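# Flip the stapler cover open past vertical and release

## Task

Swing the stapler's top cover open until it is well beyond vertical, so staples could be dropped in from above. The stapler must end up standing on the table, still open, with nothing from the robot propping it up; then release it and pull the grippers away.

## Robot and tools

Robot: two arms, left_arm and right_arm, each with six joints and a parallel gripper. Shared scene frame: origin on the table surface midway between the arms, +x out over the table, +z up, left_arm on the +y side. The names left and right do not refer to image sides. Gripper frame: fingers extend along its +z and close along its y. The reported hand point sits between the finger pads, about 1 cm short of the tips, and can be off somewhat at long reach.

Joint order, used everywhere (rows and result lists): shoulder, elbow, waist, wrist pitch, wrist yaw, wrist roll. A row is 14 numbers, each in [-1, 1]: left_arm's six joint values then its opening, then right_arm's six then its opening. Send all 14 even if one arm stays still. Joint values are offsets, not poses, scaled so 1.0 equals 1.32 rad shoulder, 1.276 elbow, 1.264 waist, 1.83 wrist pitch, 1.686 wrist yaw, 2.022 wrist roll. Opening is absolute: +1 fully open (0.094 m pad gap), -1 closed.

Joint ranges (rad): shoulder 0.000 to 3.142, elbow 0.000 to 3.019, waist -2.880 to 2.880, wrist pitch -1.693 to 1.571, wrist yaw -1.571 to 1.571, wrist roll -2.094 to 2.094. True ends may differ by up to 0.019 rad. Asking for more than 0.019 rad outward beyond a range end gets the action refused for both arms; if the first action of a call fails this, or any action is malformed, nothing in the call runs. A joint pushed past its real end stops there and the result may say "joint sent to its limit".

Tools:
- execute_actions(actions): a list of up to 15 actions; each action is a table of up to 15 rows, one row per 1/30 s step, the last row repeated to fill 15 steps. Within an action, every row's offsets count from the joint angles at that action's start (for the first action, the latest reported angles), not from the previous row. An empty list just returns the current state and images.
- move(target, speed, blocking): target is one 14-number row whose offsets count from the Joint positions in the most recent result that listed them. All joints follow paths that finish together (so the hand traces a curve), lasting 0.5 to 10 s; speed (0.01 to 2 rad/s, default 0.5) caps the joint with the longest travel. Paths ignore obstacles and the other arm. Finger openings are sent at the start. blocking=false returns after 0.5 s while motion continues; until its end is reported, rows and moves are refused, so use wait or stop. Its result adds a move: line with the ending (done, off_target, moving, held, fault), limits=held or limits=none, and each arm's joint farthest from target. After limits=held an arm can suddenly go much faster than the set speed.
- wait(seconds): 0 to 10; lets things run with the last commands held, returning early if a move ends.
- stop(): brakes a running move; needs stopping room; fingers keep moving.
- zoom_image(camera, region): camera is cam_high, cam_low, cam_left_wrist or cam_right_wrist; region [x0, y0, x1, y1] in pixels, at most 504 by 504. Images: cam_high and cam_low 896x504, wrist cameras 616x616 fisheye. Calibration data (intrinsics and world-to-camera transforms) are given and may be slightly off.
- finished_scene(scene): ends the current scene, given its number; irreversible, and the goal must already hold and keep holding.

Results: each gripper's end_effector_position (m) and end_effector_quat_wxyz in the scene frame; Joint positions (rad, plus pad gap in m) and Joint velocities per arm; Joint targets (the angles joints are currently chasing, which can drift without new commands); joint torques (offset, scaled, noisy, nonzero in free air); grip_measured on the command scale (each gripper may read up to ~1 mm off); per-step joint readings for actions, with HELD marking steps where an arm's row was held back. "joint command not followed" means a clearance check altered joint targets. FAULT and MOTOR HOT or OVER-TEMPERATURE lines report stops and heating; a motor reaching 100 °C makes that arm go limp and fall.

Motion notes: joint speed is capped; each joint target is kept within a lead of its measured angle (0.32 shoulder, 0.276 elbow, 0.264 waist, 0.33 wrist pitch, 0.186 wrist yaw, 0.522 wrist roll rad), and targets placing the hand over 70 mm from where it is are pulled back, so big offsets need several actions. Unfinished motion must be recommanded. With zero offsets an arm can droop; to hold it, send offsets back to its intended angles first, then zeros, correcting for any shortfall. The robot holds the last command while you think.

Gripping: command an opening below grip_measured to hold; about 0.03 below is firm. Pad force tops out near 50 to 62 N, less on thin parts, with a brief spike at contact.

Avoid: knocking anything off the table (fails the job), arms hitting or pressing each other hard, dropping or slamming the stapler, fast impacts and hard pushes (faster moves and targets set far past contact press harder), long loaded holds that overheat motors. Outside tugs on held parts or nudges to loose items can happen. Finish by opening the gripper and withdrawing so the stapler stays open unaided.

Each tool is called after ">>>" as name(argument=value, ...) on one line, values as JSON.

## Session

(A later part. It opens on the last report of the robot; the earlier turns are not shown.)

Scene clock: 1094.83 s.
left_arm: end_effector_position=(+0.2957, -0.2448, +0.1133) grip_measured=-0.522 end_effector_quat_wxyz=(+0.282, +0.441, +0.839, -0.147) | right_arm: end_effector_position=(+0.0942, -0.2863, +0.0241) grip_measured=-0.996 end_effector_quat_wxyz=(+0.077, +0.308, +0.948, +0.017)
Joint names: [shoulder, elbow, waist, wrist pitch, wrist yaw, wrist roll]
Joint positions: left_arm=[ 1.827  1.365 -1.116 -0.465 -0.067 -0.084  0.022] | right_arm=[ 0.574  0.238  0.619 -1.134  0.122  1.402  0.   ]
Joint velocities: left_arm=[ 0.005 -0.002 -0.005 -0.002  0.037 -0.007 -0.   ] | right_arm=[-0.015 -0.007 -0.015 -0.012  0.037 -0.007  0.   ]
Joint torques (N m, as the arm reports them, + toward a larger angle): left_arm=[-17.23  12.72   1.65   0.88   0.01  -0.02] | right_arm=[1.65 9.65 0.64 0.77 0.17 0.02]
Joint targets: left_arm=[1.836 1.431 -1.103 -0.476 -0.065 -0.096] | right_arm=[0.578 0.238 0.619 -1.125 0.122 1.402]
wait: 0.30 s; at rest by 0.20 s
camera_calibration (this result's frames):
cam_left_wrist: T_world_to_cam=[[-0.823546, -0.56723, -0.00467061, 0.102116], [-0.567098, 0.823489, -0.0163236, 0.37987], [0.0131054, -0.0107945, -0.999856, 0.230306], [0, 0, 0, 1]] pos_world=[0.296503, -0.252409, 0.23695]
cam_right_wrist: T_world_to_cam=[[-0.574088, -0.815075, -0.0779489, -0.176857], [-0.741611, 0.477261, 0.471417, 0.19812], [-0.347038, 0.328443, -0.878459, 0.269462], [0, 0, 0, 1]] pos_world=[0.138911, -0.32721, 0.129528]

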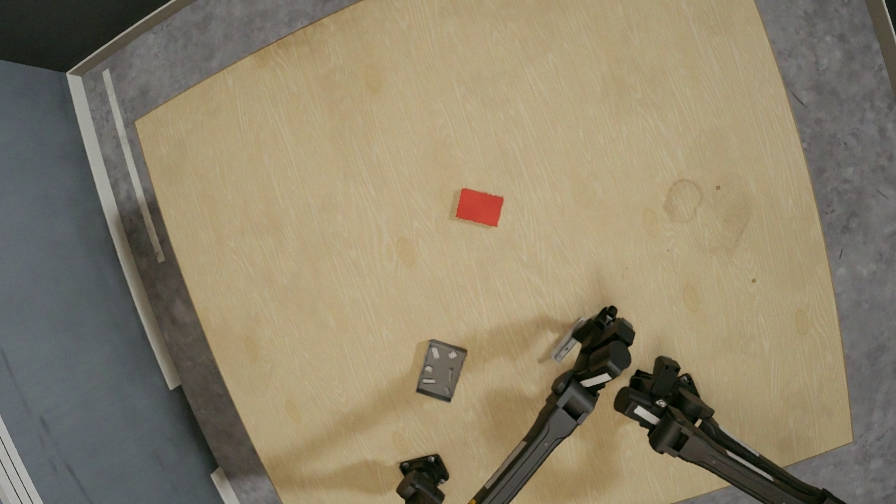

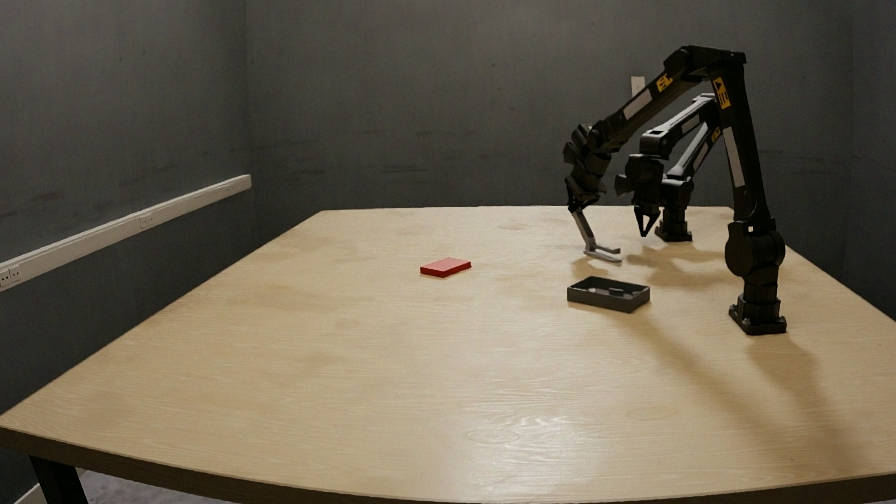

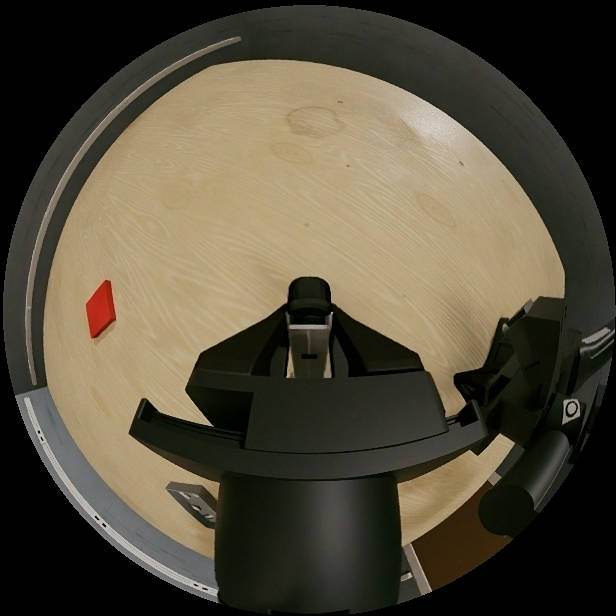

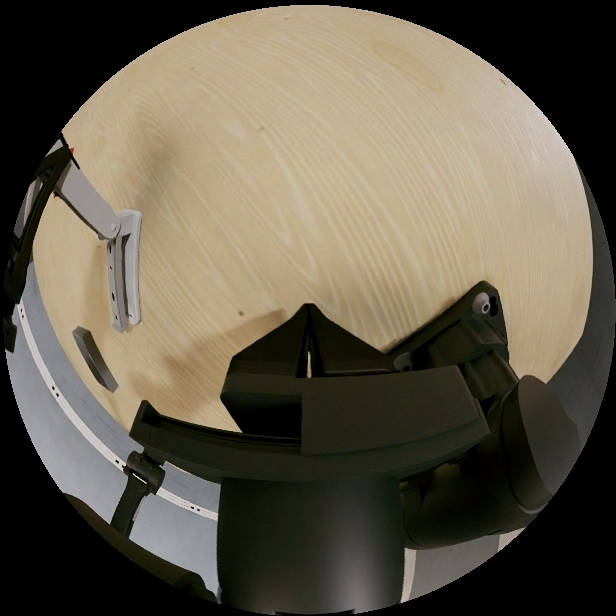

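>>> execute_actions(actions=[[[0.0117,0.0575,0.0105,-0.0120,0.0017,-0.0060,-0.55, 0.003,0,0,0.005,0,0,-1],[0.0179,0.0676,0.0109,-0.0219,0.0025,-0.0062,-0.55, 0.003,0,0,0.005,0,0,-1],[0.0252,0.0806,0.0113,-0.0346,0.0035,-0.0064,-0.55, 0.003,0,0,0.005,0,0,-1],[0.0329,0.0952,0.0118,-0.0487,0.0047,-0.0066,-0.55, 0.003,0,0,0.005,0,0,-1],[0.0407,0.1100,0.0123,-0.0627,0.0058,-0.0068,-0.55, 0.003,0,0,0.005,0,0,-1],[0.0487,0.1249,0.0129,-0.0767,0.0070,-0.0070,-0.55, 0.003,0,0,0.005,0,0,-1],[0.0568,0.1399,0.0134,-0.0907,0.0082,-0.0072,-0.55, 0.003,0,0,0.005,0,0,-1],[0.0651,0.1550,0.0139,-0.1047,0.0093,-0.0074,-0.55, 0.003,0,0,0.005,0,0,-1],[0.0730,0.1702,0.0144,-0.1186,0.0105,-0.0076,-0.55, 0.003,0,0,0.005,0,0,-1],[0.0795,0.1840,0.0149,-0.1311,0.0115,-0.0078,-0.55, 0.003,0,0,0.005,0,0,-1],[0.0838,0.1948,0.0152,-0.1408,0.0123,-0.0079,-0.55, 0.003,0,0,0.005,0,0,-1],[0.0848,0.2010,0.0154,-0.1463,0.0128,-0.0080,-0.55, 0.003,0,0,0.005,0,0,-1]]])

>>> wait(seconds=0.3)

Scene clock: 1119.07 s.
left_arm: end_effector_position=(+0.3029, -0.2555, +0.1016) grip_measured=-0.522 end_effector_quat_wxyz=(+0.209, +0.452, +0.860, -0.109) | right_arm: end_effector_position=(+0.0942, -0.2863, +0.0241) grip_measured=-0.996 end_effector_quat_wxyz=(+0.077, +0.308, +0.948, +0.017)
Joint names: [shoulder, elbow, waist, wrist pitch, wrist yaw, wrist roll]
Joint positions: left_arm=[ 1.931  1.553 -1.109 -0.72  -0.047 -0.088  0.022] | right_arm=[ 0.574  0.238  0.619 -1.134  0.122  1.402  0.   ]
Joint velocities: left_arm=[ 0.015  0.046 -0.015 -0.115  0.037 -0.081 -0.   ] | right_arm=[ 0.005 -0.002 -0.005  0.007  0.051 -0.095 -0.001]
Joint torques (N m, as the arm reports them, + toward a larger angle): left_arm=[-19.12  12.89   1.44   0.91   0.06  -0.04] | right_arm=[1.62 9.62 0.64 0.77 0.17 0.03]
Joint targets: left_arm=[1.939 1.622 -1.097 -0.733 -0.045 -0.101] | right_arm=[0.578 0.238 0.619 -1.125 0.122 1.402]
Step readings (joint positions):
0: left_arm=[1.827 1.365 -1.116 -0.465 -0.067 -0.084] | right_arm=[0.574 0.238 0.619 -1.134 0.122 1.402]
1: left_arm=[1.827 1.367 -1.116 -0.467 -0.066 -0.084] | right_arm=[0.574 0.238 0.619 -1.134 0.122 1.402]
2: left_arm=[1.829 1.370 -1.116 -0.473 -0.066 -0.084] | right_arm=[0.574 0.238 0.619 -1.134 0.122 1.402]
4: left_arm=[1.839 1.390 -1.115 -0.502 -0.063 -0.085] | right_arm=[0.574 0.238 0.619 -1.134 0.122 1.402]
8: left_arm=[1.879 1.462 -1.112 -0.599 -0.055 -0.085] | right_arm=[0.574 0.238 0.619 -1.134 0.122 1.402]
15: Joint positions above
camera_calibration (this result's frames):
cam_left_wrist: T_world_to_cam=[[-0.824385, -0.56602, -0.00342864, 0.102442], [-0.559641, 0.814156, 0.154764, 0.370541], [-0.084808, 0.129504, -0.987946, 0.282674], [0, 0, 0, 1]] pos_world=[0.315795, -0.280302, 0.222271]
cam_right_wrist: T_world_to_cam=[[-0.574088, -0.815075, -0.0779489, -0.176857], [-0.741611, 0.477261, 0.471417, 0.19812], [-0.347038, 0.328443, -0.878459, 0.269462], [0, 0, 0, 1]] pos_world=[0.138911, -0.32721, 0.129528]

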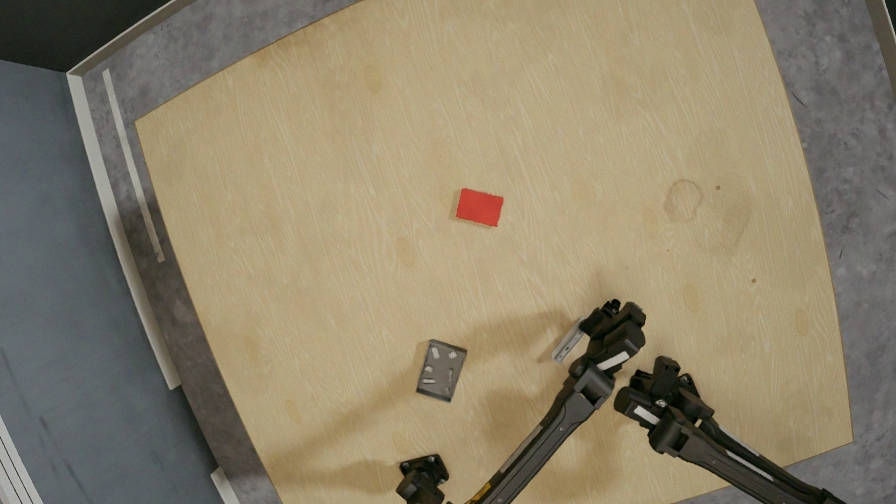

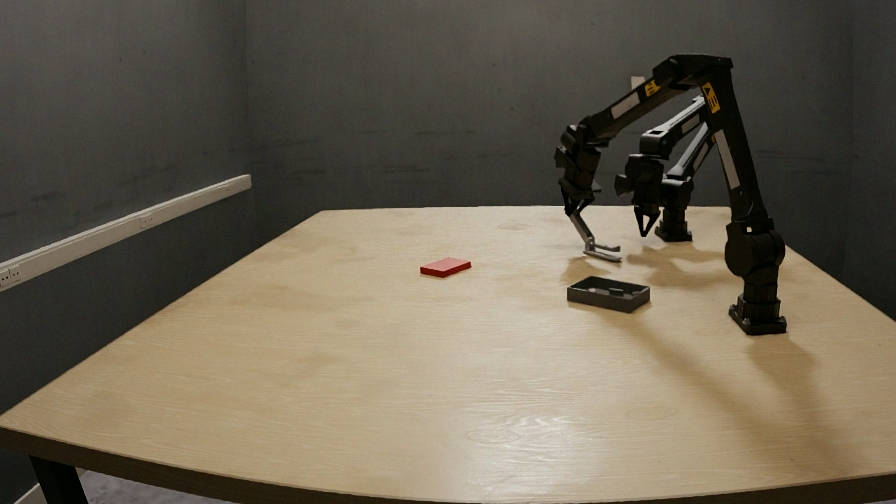

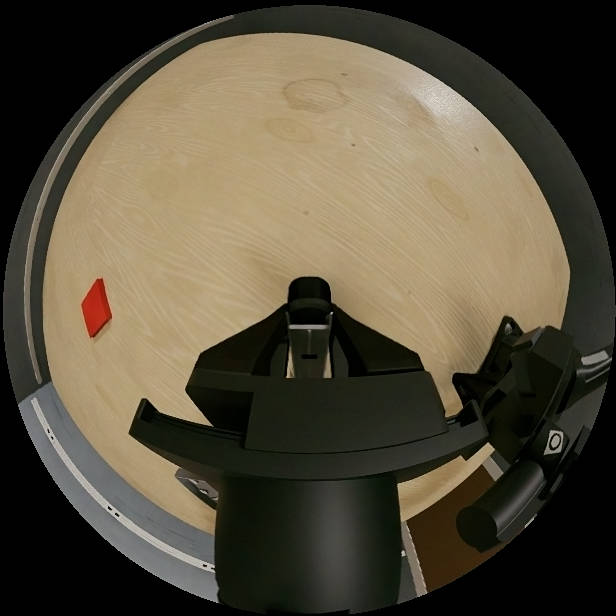

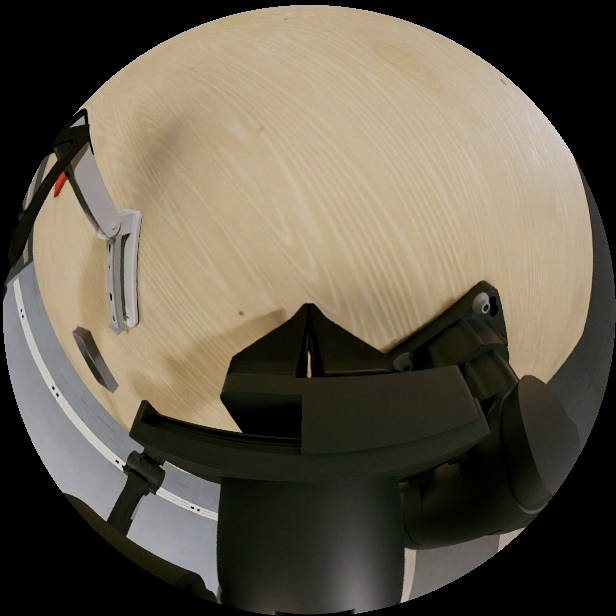

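Scene clock: 1119.37 s.
left_arm: end_effector_position=(+0.3023, -0.2544, +0.1008) grip_measured=-0.522 end_effector_quat_wxyz=(+0.206, +0.452, +0.861, -0.107) | right_arm: end_effector_position=(+0.0942, -0.2863, +0.0241) grip_measured=-0.996 end_effector_quat_wxyz=(+0.077, +0.308, +0.948, +0.017)
Joint names: [shoulder, elbow, waist, wrist pitch, wrist yaw, wrist roll]
Joint positions: left_arm=[ 1.931  1.554 -1.109 -0.726 -0.046 -0.088  0.022] | right_arm=[ 0.574  0.238  0.619 -1.134  0.122  1.402  0.   ]
Joint velocities: left_arm=[-0.015 -0.002 -0.024 -0.002 -0.037  0.037 -0.001] | right_arm=[-0.005 -0.007 -0.005  0.002  0.051 -0.022 -0.   ]
Joint torques (N m, as the arm reports them, + toward a larger angle): left_arm=[-19.52  12.95   1.65   0.8    0.03  -0.05] | right_arm=[1.72 9.65 0.6  0.78 0.17 0.03]
Joint targets: left_arm=[1.939 1.622 -1.097 -0.733 -0.045 -0.101] | right_arm=[0.578 0.238 0.619 -1.125 0.122 1.402]
wait: 0.30 s; at rest by 0.23 s
camera_calibration (this result's frames):
cam_left_wrist: T_world_to_cam=[[-0.824302, -0.566139, -0.0035111, 0.102445], [-0.559242, 0.813261, 0.160794, 0.368506], [-0.0881766, 0.134507, -0.986982, 0.283933], [0, 0, 0, 1]] pos_world=[0.315566, -0.279885, 0.221343]
cam_right_wrist: T_world_to_cam=[[-0.574088, -0.815075, -0.0779489, -0.176857], [-0.741611, 0.477261, 0.471417, 0.19812], [-0.347038, 0.328443, -0.878459, 0.269462], [0, 0, 0, 1]] pos_world=[0.138911, -0.32721, 0.129528]

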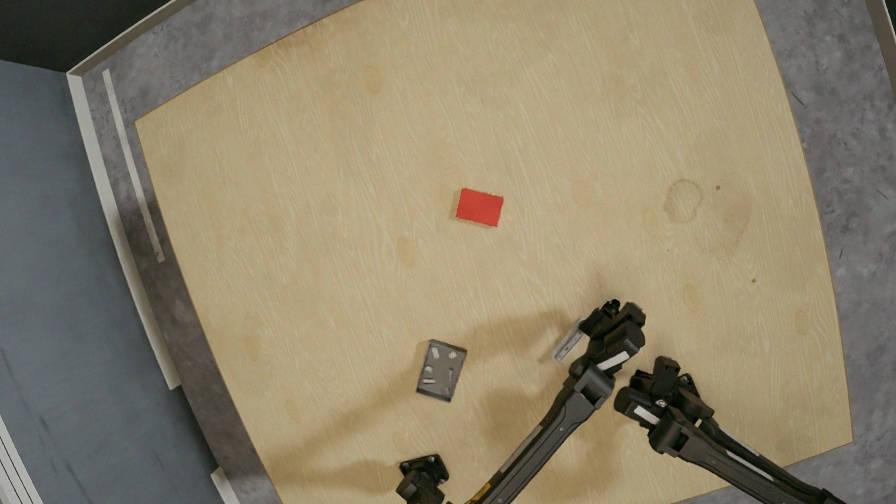

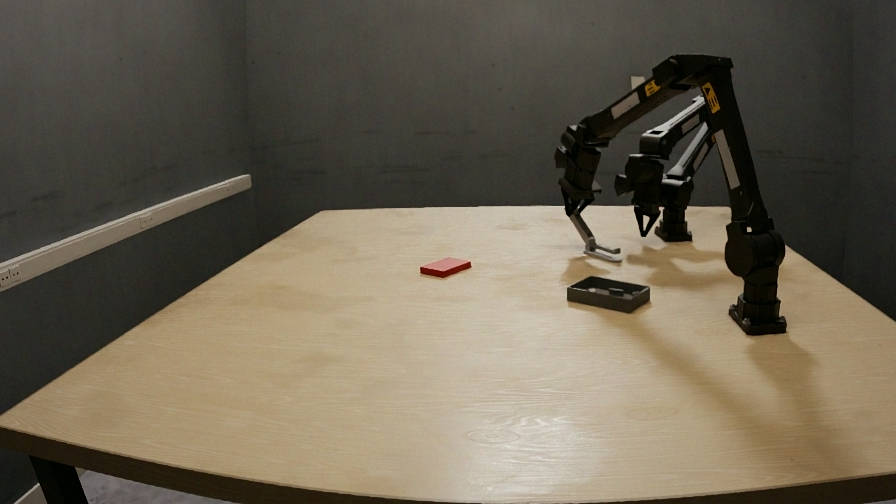

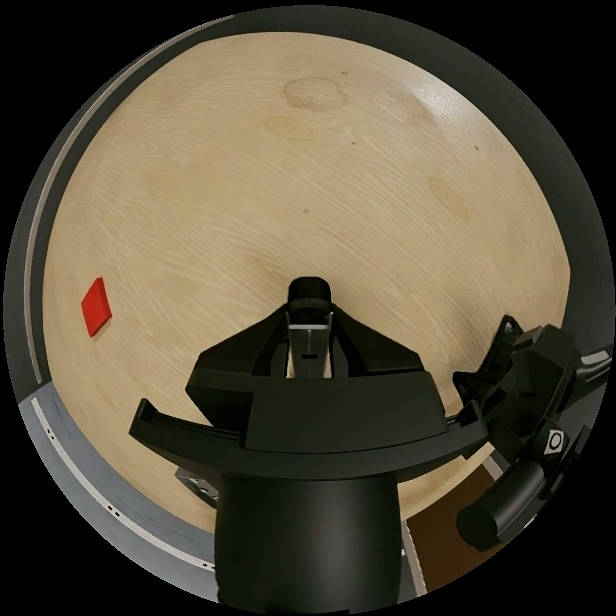

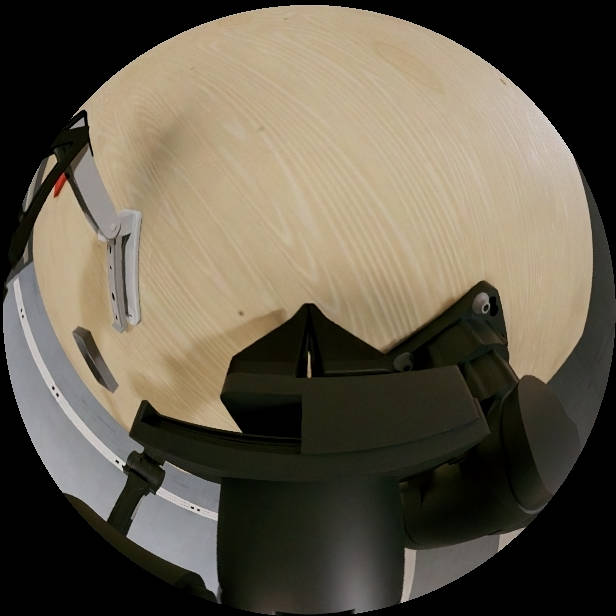

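>>> zoom_image(camera="cam_right_wrist", region=[0, 100, 240, 340])

>>> zoom_image(camera="cam_low", region=[540, 160, 660, 280])

Region (0, 100, 240, 340) of cam_right_wrist's 616x616 image, scaled by 2.100, with more detail than that image has.

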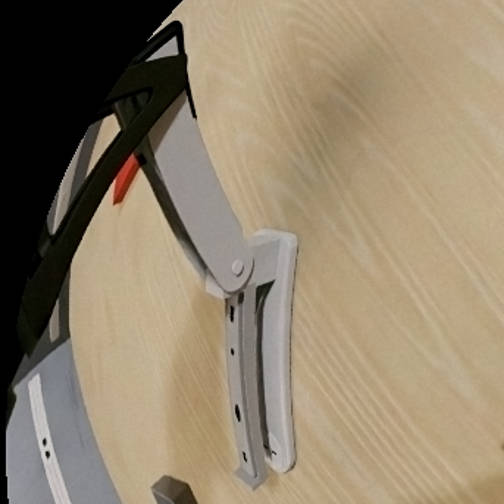

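Region (540, 160, 660, 280) of cam_low's 896x504 image, scaled by 4.200, with more detail than that image has.

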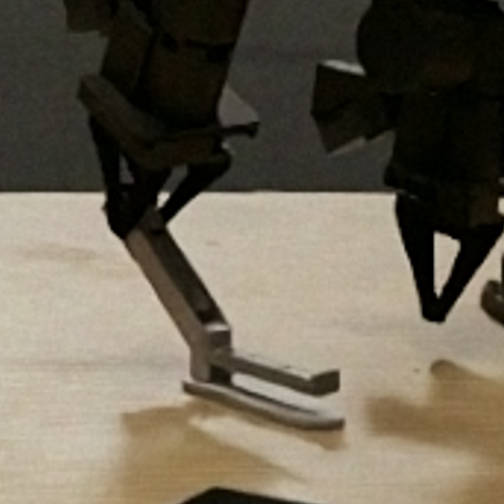

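>>> execute_actions(actions=[[[0.0141,0.0594,0.0101,-0.0128,0.0013,-0.0060,-0.55, 0.003,0,0,0.005,0,0,-1],[0.0216,0.0703,0.0103,-0.0231,0.0020,-0.0060,-0.55, 0.003,0,0,0.005,0,0,-1],[0.0304,0.0843,0.0107,-0.0358,0.0029,-0.0061,-0.55, 0.003,0,0,0.005,0,0,-1],[0.0395,0.1000,0.0111,-0.0495,0.0039,-0.0061,-0.55, 0.003,0,0,0.005,0,0,-1],[0.0488,0.1158,0.0115,-0.0632,0.0049,-0.0062,-0.55, 0.003,0,0,0.005,0,0,-1],[0.0582,0.1318,0.0119,-0.0769,0.0059,-0.0062,-0.55, 0.003,0,0,0.005,0,0,-1],[0.0677,0.1480,0.0123,-0.0905,0.0069,-0.0063,-0.55, 0.003,0,0,0.005,0,0,-1],[0.0767,0.1643,0.0127,-0.1039,0.0079,-0.0063,-0.55, 0.003,0,0,0.005,0,0,-1],[0.0848,0.1791,0.0131,-0.1158,0.0088,-0.0064,-0.55, 0.003,0,0,0.005,0,0,-1],[0.0913,0.1924,0.0134,-0.1261,0.0096,-0.0064,-0.55, 0.003,0,0,0.005,0,0,-1],[0.0958,0.2024,0.0136,-0.1336,0.0102,-0.0064,-0.55, 0.003,0,0,0.005,0,0,-1],[0.0991,0.2091,0.0138,-0.1387,0.0106,-0.0064,-0.55, 0.003,0,0,0.005,0,0,-1],[0.0998,0.2141,0.0139,-0.1418,0.0109,-0.0064,-0.55, 0.003,0,0,0.005,0,0,-1]]])

>>> wait(seconds=0.3)

Scene clock: 1142.30 s.
left_arm: end_effector_position=(+0.3082, -0.2632, +0.0877) grip_measured=-0.522 end_effector_quat_wxyz=(+0.133, +0.460, +0.875, -0.069) | right_arm: end_effector_position=(+0.0942, -0.2863, +0.0241) grip_measured=-0.996 end_effector_quat_wxyz=(+0.077, +0.308, +0.948, +0.017)
Joint names: [shoulder, elbow, waist, wrist pitch, wrist yaw, wrist roll]
Joint positions: left_arm=[ 2.053  1.755 -1.104 -0.974 -0.03  -0.089  0.022] | right_arm=[ 0.574  0.238  0.619 -1.134  0.122  1.402  0.   ]
Joint velocities: left_arm=[ 0.034  0.061 -0.005 -0.11   0.051  0.051  0.   ] | right_arm=[-0.005 -0.007 -0.015 -0.007  0.051 -0.007 -0.   ]
Joint torques (N m, as the arm reports them, + toward a larger angle): left_arm=[-20.99  12.85   1.49   0.63   0.05  -0.03] | right_arm=[1.69 9.64 0.66 0.77 0.17 0.02]
Joint targets: left_arm=[2.063 1.827 -1.092 -0.985 -0.028 -0.101] | right_arm=[0.578 0.238 0.619 -1.125 0.122 1.402]
Step readings (joint positions):
0: left_arm=[1.931 1.554 -1.109 -0.726 -0.046 -0.088] | right_arm=[0.574 0.238 0.619 -1.134 0.122 1.402]
1: left_arm=[1.931 1.555 -1.109 -0.728 -0.046 -0.088] | right_arm=[0.574 0.238 0.619 -1.134 0.122 1.402]
2: left_arm=[1.934 1.560 -1.109 -0.736 -0.046 -0.088] | right_arm=[0.574 0.238 0.619 -1.134 0.122 1.402]
4: left_arm=[1.947 1.582 -1.109 -0.765 -0.044 -0.088] | right_arm=[0.574 0.238 0.619 -1.134 0.122 1.402]
8: left_arm=[1.995 1.660 -1.107 -0.861 -0.038 -0.088] | right_arm=[0.574 0.238 0.619 -1.134 0.122 1.402]
15: Joint positions above
camera_calibration (this result's frames):
cam_left_wrist: T_world_to_cam=[[-0.824858, -0.565323, -0.00439268, 0.102793], [-0.535999, 0.779554, 0.324037, 0.350696], [-0.179761, 0.269639, -0.946034, 0.332885], [0, 0, 0, 1]] pos_world=[0.332602, -0.305034, 0.201733]
cam_right_wrist: T_world_to_cam=[[-0.574088, -0.815075, -0.0779489, -0.176857], [-0.741611, 0.477261, 0.471417, 0.19812], [-0.347038, 0.328443, -0.878459, 0.269462], [0, 0, 0, 1]] pos_world=[0.138911, -0.32721, 0.129528]

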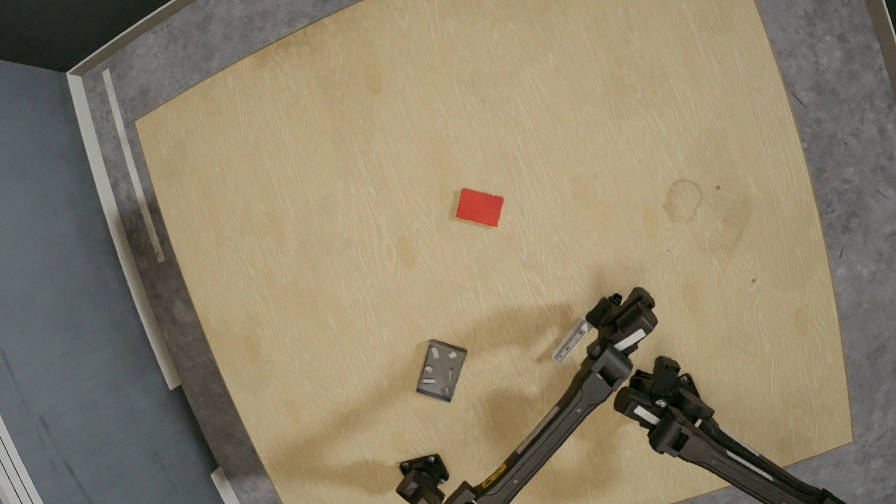

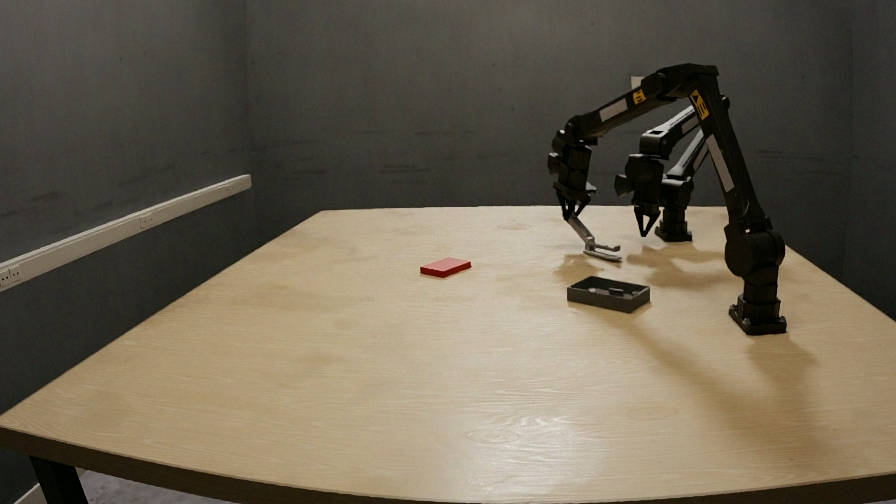

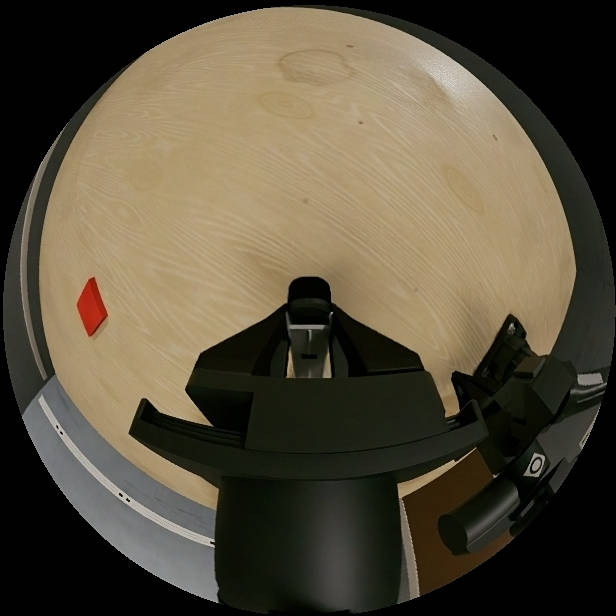

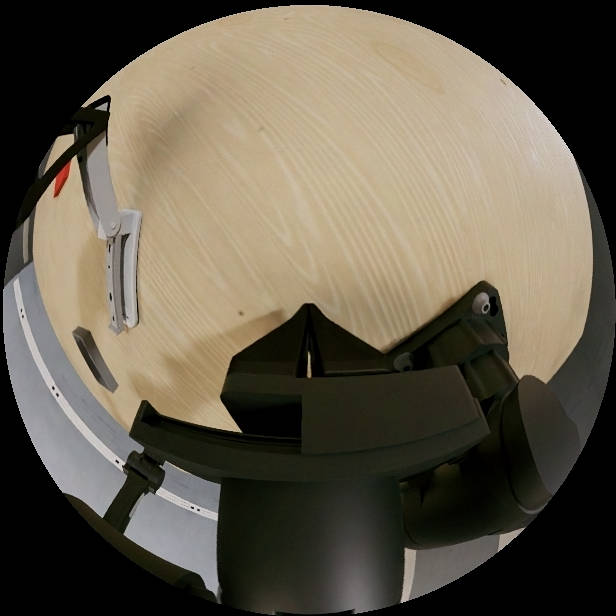

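Scene clock: 1142.60 s.
left_arm: end_effector_position=(+0.3074, -0.2619, +0.0871) grip_measured=-0.522 end_effector_quat_wxyz=(+0.130, +0.460, +0.876, -0.067) | right_arm: end_effector_position=(+0.0942, -0.2863, +0.0241) grip_measured=-0.996 end_effector_quat_wxyz=(+0.077, +0.308, +0.948, +0.017)
Joint names: [shoulder, elbow, waist, wrist pitch, wrist yaw, wrist roll]
Joint positions: left_arm=[ 2.053  1.756 -1.104 -0.982 -0.03  -0.089  0.022] | right_arm=[ 0.574  0.238  0.619 -1.134  0.122  1.402  0.   ]
Joint velocities: left_arm=[-0.005 -0.002 -0.015  0.002 -0.051 -0.022 -0.   ] | right_arm=[ 0.005 -0.012 -0.005 -0.002 -0.081 -0.066 -0.001]
Joint torques (N m, as the arm reports them, + toward a larger angle): left_arm=[-21.25  13.02   1.55   0.67   0.07  -0.04] | right_arm=[1.68 9.64 0.63 0.78 0.17 0.02]
Joint targets: left_arm=[2.063 1.827 -1.092 -0.985 -0.028 -0.101] | right_arm=[0.578 0.238 0.619 -1.125 0.122 1.402]
wait: 0.30 s; at rest by 0.27 s
camera_calibration (this result's frames):
cam_left_wrist: T_world_to_cam=[[-0.825003, -0.565112, -0.00436054, 0.102896], [-0.534398, 0.777608, 0.331278, 0.347812], [-0.183818, 0.275636, -0.943523, 0.334432], [0, 0, 0, 1]] pos_world=[0.332234, -0.304495, 0.20077]
cam_right_wrist: T_world_to_cam=[[-0.574088, -0.815075, -0.0779489, -0.176857], [-0.741611, 0.477261, 0.471417, 0.19812], [-0.347038, 0.328443, -0.878459, 0.269462], [0, 0, 0, 1]] pos_world=[0.138911, -0.32721, 0.129528]

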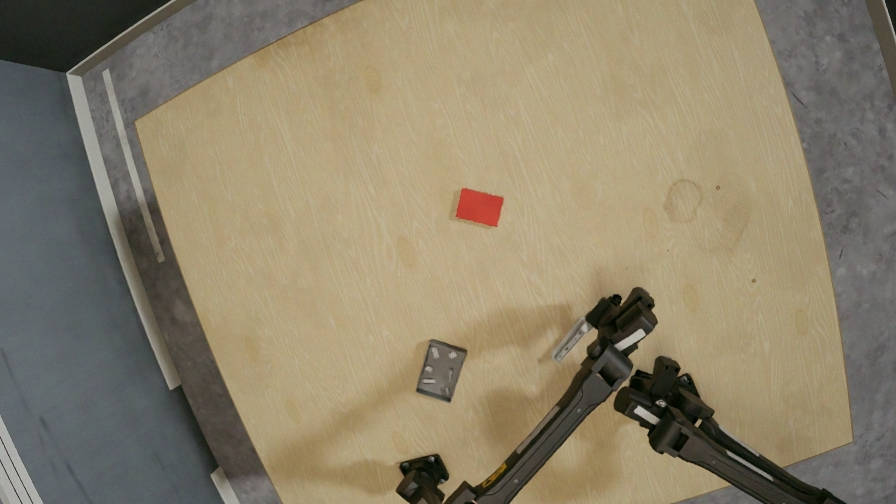

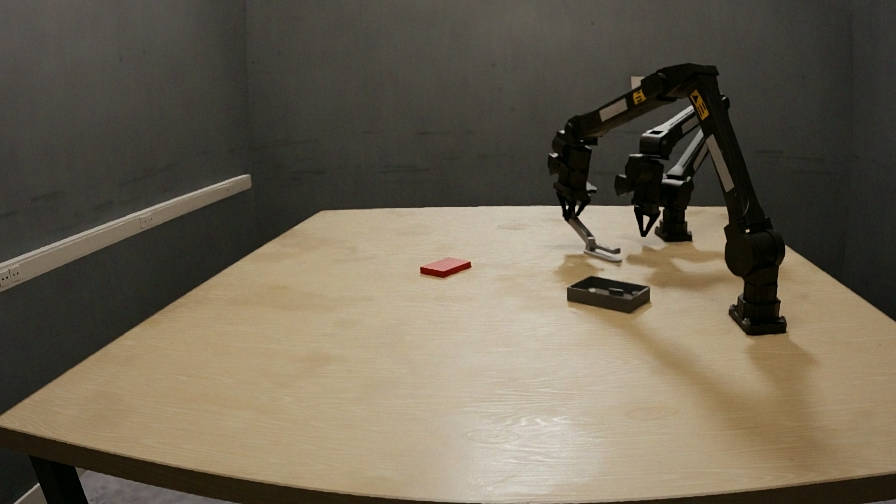

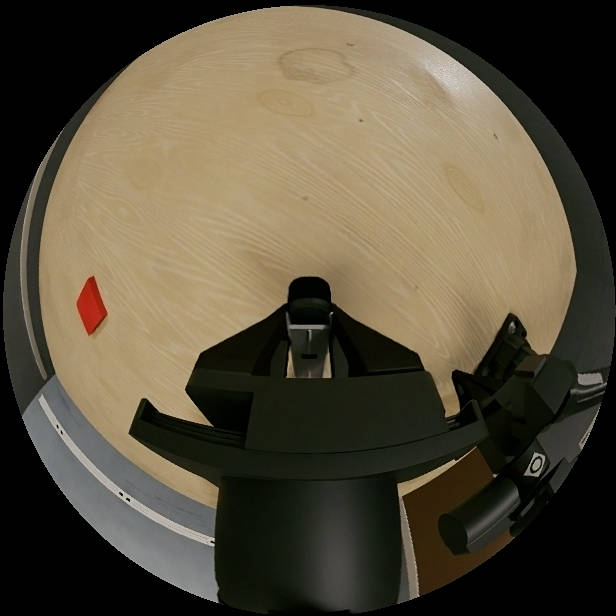

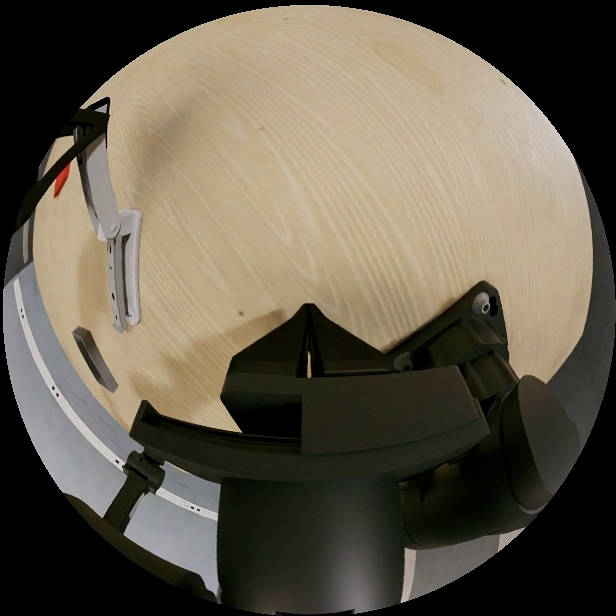

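>>> execute_actions(actions=[[[0.0133,0.0611,0.0100,-0.0142,0.0016,-0.003,-0.55, 0.003,0,0,0.005,0,0,-1],[0.0214,0.0720,0.0103,-0.0241,0.0024,0.0,-0.55, 0.003,0,0,0.005,0,0,-1],[0.0310,0.0863,0.0106,-0.0364,0.0033,0.002,-0.55, 0.003,0,0,0.005,0,0,-1],[0.0409,0.1023,0.0110,-0.0497,0.0044,0.004,-0.55, 0.003,0,0,0.005,0,0,-1],[0.0510,0.1186,0.0114,-0.0631,0.0055,0.005,-0.55, 0.003,0,0,0.005,0,0,-1],[0.0612,0.1351,0.0117,-0.0765,0.0065,0.0055,-0.55, 0.003,0,0,0.005,0,0,-1],[0.0717,0.1519,0.0121,-0.0900,0.0076,0.0056,-0.55, 0.003,0,0,0.005,0,0,-1],[0.0815,0.1688,0.0125,-0.1031,0.0087,0.0057,-0.55, 0.003,0,0,0.005,0,0,-1],[0.0903,0.1843,0.0128,-0.1150,0.0096,0.0058,-0.55, 0.003,0,0,0.005,0,0,-1],[0.0974,0.1982,0.0131,-0.1251,0.0105,0.0059,-0.55, 0.003,0,0,0.005,0,0,-1],[0.1023,0.2088,0.0133,-0.1326,0.0111,0.006,-0.55, 0.003,0,0,0.005,0,0,-1],[0.1059,0.2158,0.0135,-0.1377,0.0115,0.006,-0.55, 0.003,0,0,0.005,0,0,-1],[0.1067,0.2212,0.0136,-0.1408,0.0119,0.006,-0.55, 0.003,0,0,0.005,0,0,-1]]])

>>> wait(seconds=0.3)

Scene clock: 1173.33 s.
left_arm: end_effector_position=(+0.3104, -0.2665, +0.0726) grip_measured=-0.522 end_effector_quat_wxyz=(+0.055, +0.465, +0.883, -0.028) | right_arm: end_effector_position=(+0.0942, -0.2863, +0.0241) grip_measured=-0.996 end_effector_quat_wxyz=(+0.077, +0.308, +0.948, +0.017)
Joint names: [shoulder, elbow, waist, wrist pitch, wrist yaw, wrist roll]
Joint positions: left_arm=[ 2.187  1.966 -1.099 -1.226 -0.012 -0.087  0.022] | right_arm=[ 0.574  0.238  0.619 -1.134  0.122  1.402  0.   ]
Joint velocities: left_arm=[ 0.034  0.071 -0.005 -0.095  0.007  0.007 -0.001] | right_arm=[-0.015  0.022 -0.005  0.002  0.007 -0.037 -0.001]
Joint torques (N m, as the arm reports them, + toward a larger angle): left_arm=[-22.91  12.69   1.58   0.28   0.09   0.18] | right_arm=[1.65 9.65 0.63 0.76 0.17 0.02]
Joint targets: left_arm=[2.194 2.038 -1.087 -1.239 -0.010 -0.077] | right_arm=[0.578 0.238 0.619 -1.125 0.122 1.402]
Step readings (joint positions):
0: left_arm=[2.053 1.756 -1.104 -0.982 -0.030 -0.089] | right_arm=[0.574 0.238 0.619 -1.134 0.122 1.402]
1: left_arm=[2.054 1.757 -1.104 -0.984 -0.030 -0.089] | right_arm=[0.574 0.238 0.619 -1.134 0.122 1.402]
2: left_arm=[2.057 1.763 -1.104 -0.992 -0.029 -0.089] | right_arm=[0.574 0.238 0.619 -1.134 0.122 1.402]
4: left_arm=[2.072 1.787 -1.104 -1.021 -0.027 -0.089] | right_arm=[0.574 0.238 0.619 -1.134 0.122 1.402]
8: left_arm=[2.124 1.867 -1.101 -1.115 -0.020 -0.087] | right_arm=[0.574 0.238 0.619 -1.134 0.122 1.402]
15: Joint positions above
camera_calibration (this result's frames):
cam_left_wrist: T_world_to_cam=[[-0.825641, -0.564191, -0.00238139, 0.103084], [-0.494345, 0.721381, 0.485007, 0.319227], [-0.271919, 0.401619, -0.874507, 0.378492], [0, 0, 0, 1]] pos_world=[0.345838, -0.324135, 0.176412]
cam_right_wrist: T_world_to_cam=[[-0.574088, -0.815075, -0.0779489, -0.176857], [-0.741611, 0.477261, 0.471417, 0.19812], [-0.347038, 0.328443, -0.878459, 0.269462], [0, 0, 0, 1]] pos_world=[0.138911, -0.32721, 0.129528]

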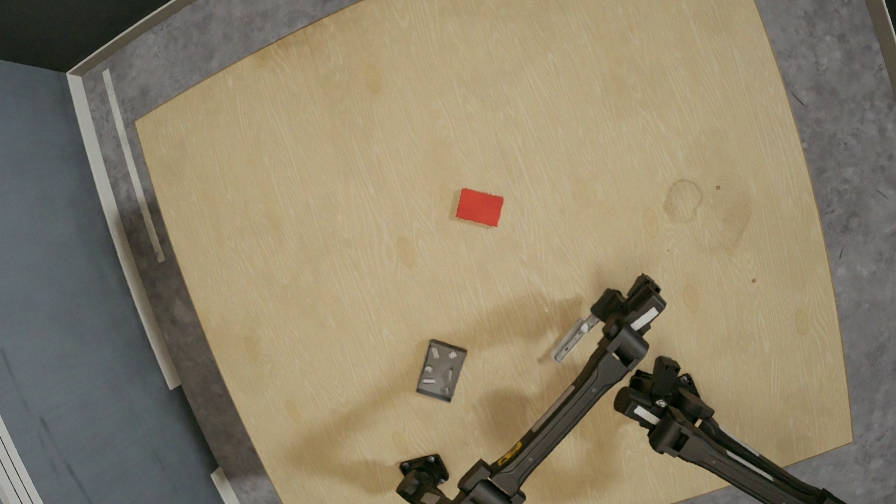

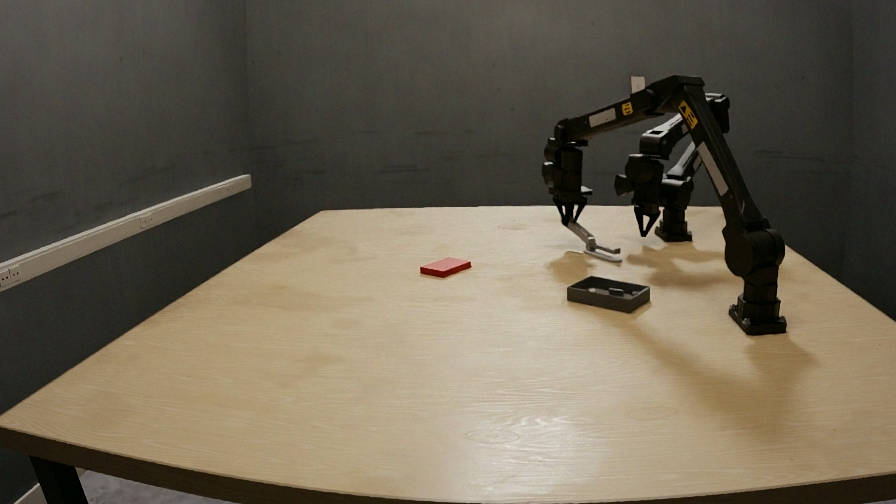

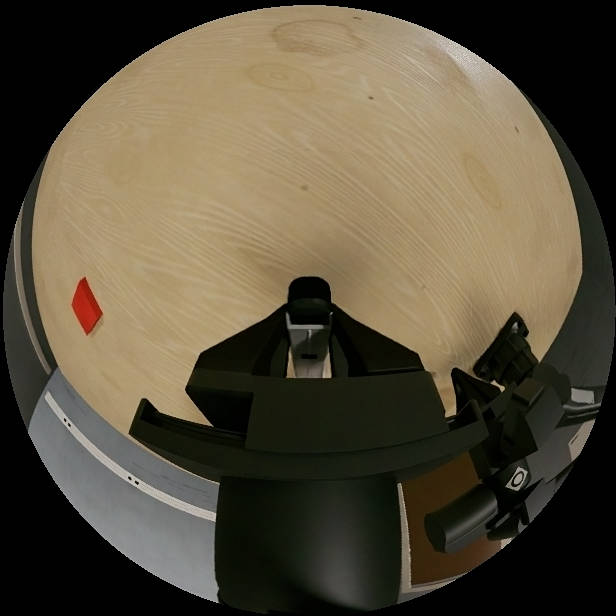

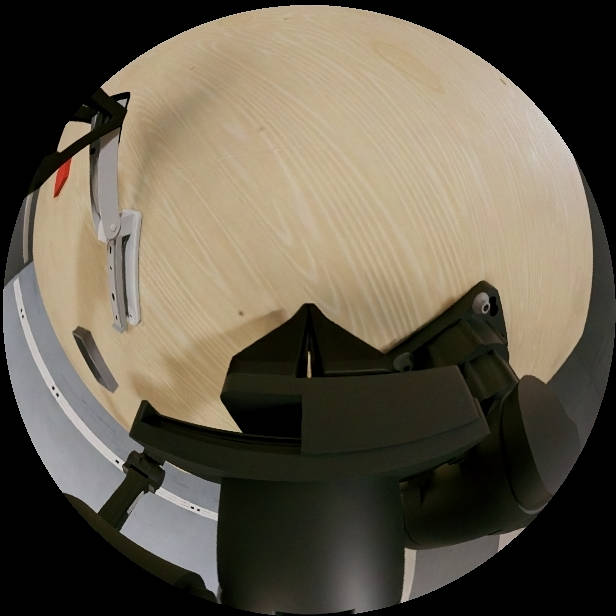

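Scene clock: 1173.63 s.
left_arm: end_effector_position=(+0.3104, -0.2664, +0.0728) grip_measured=-0.522 end_effector_quat_wxyz=(+0.055, +0.465, +0.883, -0.028) | right_arm: end_effector_position=(+0.0942, -0.2863, +0.0241) grip_measured=-0.996 end_effector_quat_wxyz=(+0.077, +0.308, +0.948, +0.017)
Joint names: [shoulder, elbow, waist, wrist pitch, wrist yaw, wrist roll]
Joint positions: left_arm=[ 2.188  1.968 -1.099 -1.228 -0.012 -0.086  0.022] | right_arm=[ 0.574  0.238  0.619 -1.134  0.122  1.402  0.   ]
Joint velocities: left_arm=[-0.015 -0.007  0.005 -0.002 -0.051 -0.007 -0.001] | right_arm=[-0.005  0.012 -0.005  0.002  0.007 -0.007 -0.   ]
Joint torques (N m, as the arm reports them, + toward a larger angle): left_arm=[-22.89  12.99   1.3    0.15   0.11   0.16] | right_arm=[1.68 9.63 0.64 0.77 0.17 0.02]
Joint targets: left_arm=[2.194 2.038 -1.087 -1.239 -0.010 -0.076] | right_arm=[0.578 0.238 0.619 -1.125 0.122 1.402]
wait: 0.30 s; at rest by 0.20 s
camera_calibration (this result's frames):
cam_left_wrist: T_world_to_cam=[[-0.825856, -0.563875, -0.00255774, 0.103254], [-0.493726, 0.72091, 0.486337, 0.318668], [-0.272389, 0.402907, -0.873768, 0.379043], [0, 0, 0, 1]] pos_world=[0.345855, -0.324228, 0.17648]
cam_right_wrist: T_world_to_cam=[[-0.574088, -0.815075, -0.0779489, -0.176857], [-0.741611, 0.477261, 0.471417, 0.19812], [-0.347038, 0.328443, -0.878459, 0.269462], [0, 0, 0, 1]] pos_world=[0.138911, -0.32721, 0.129528]

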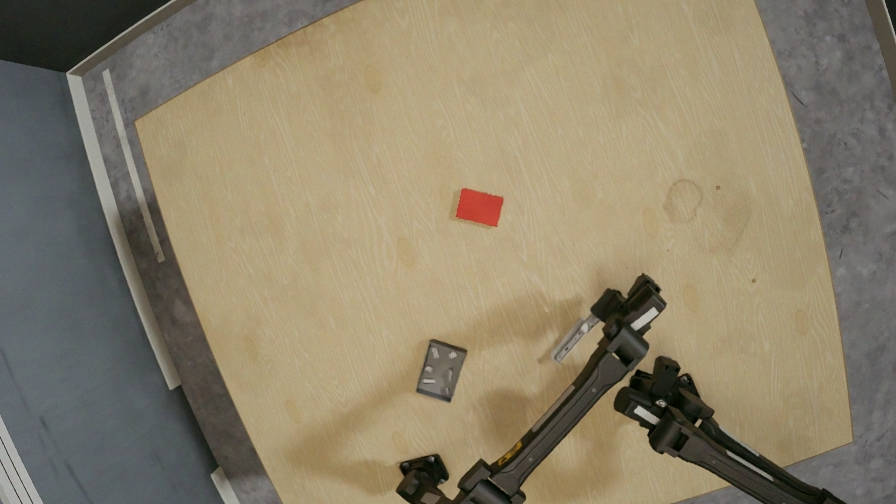

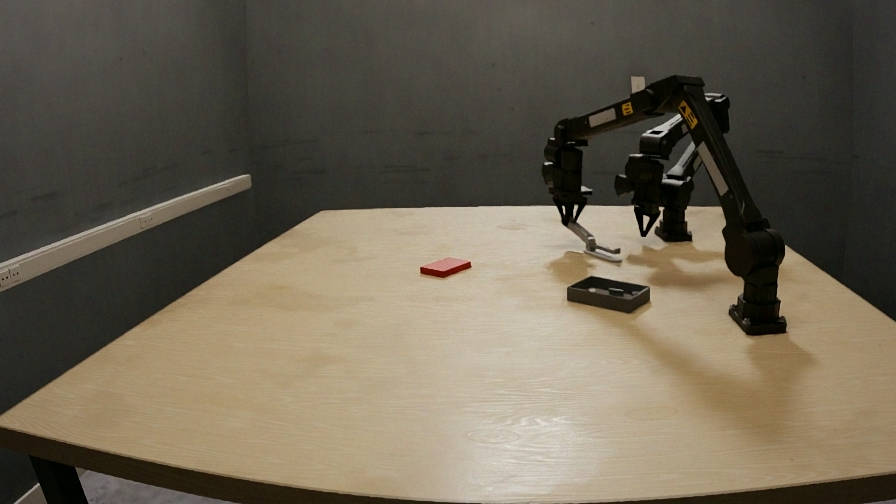

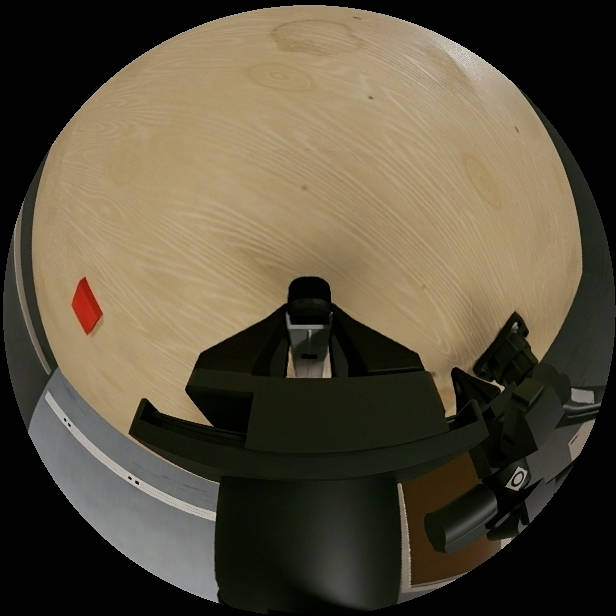

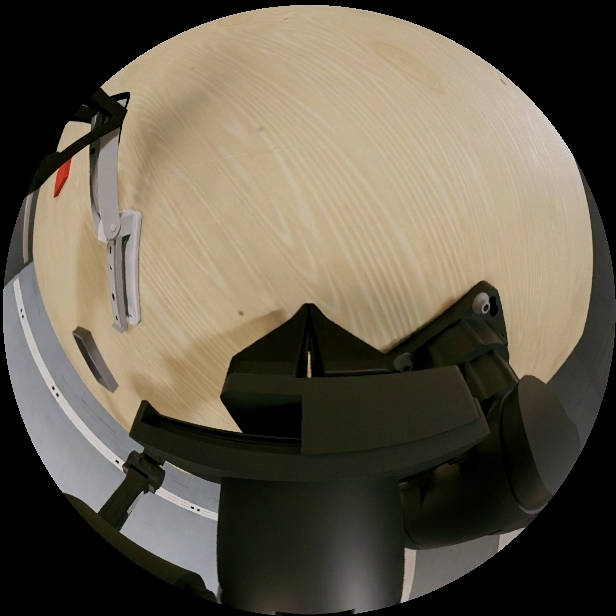

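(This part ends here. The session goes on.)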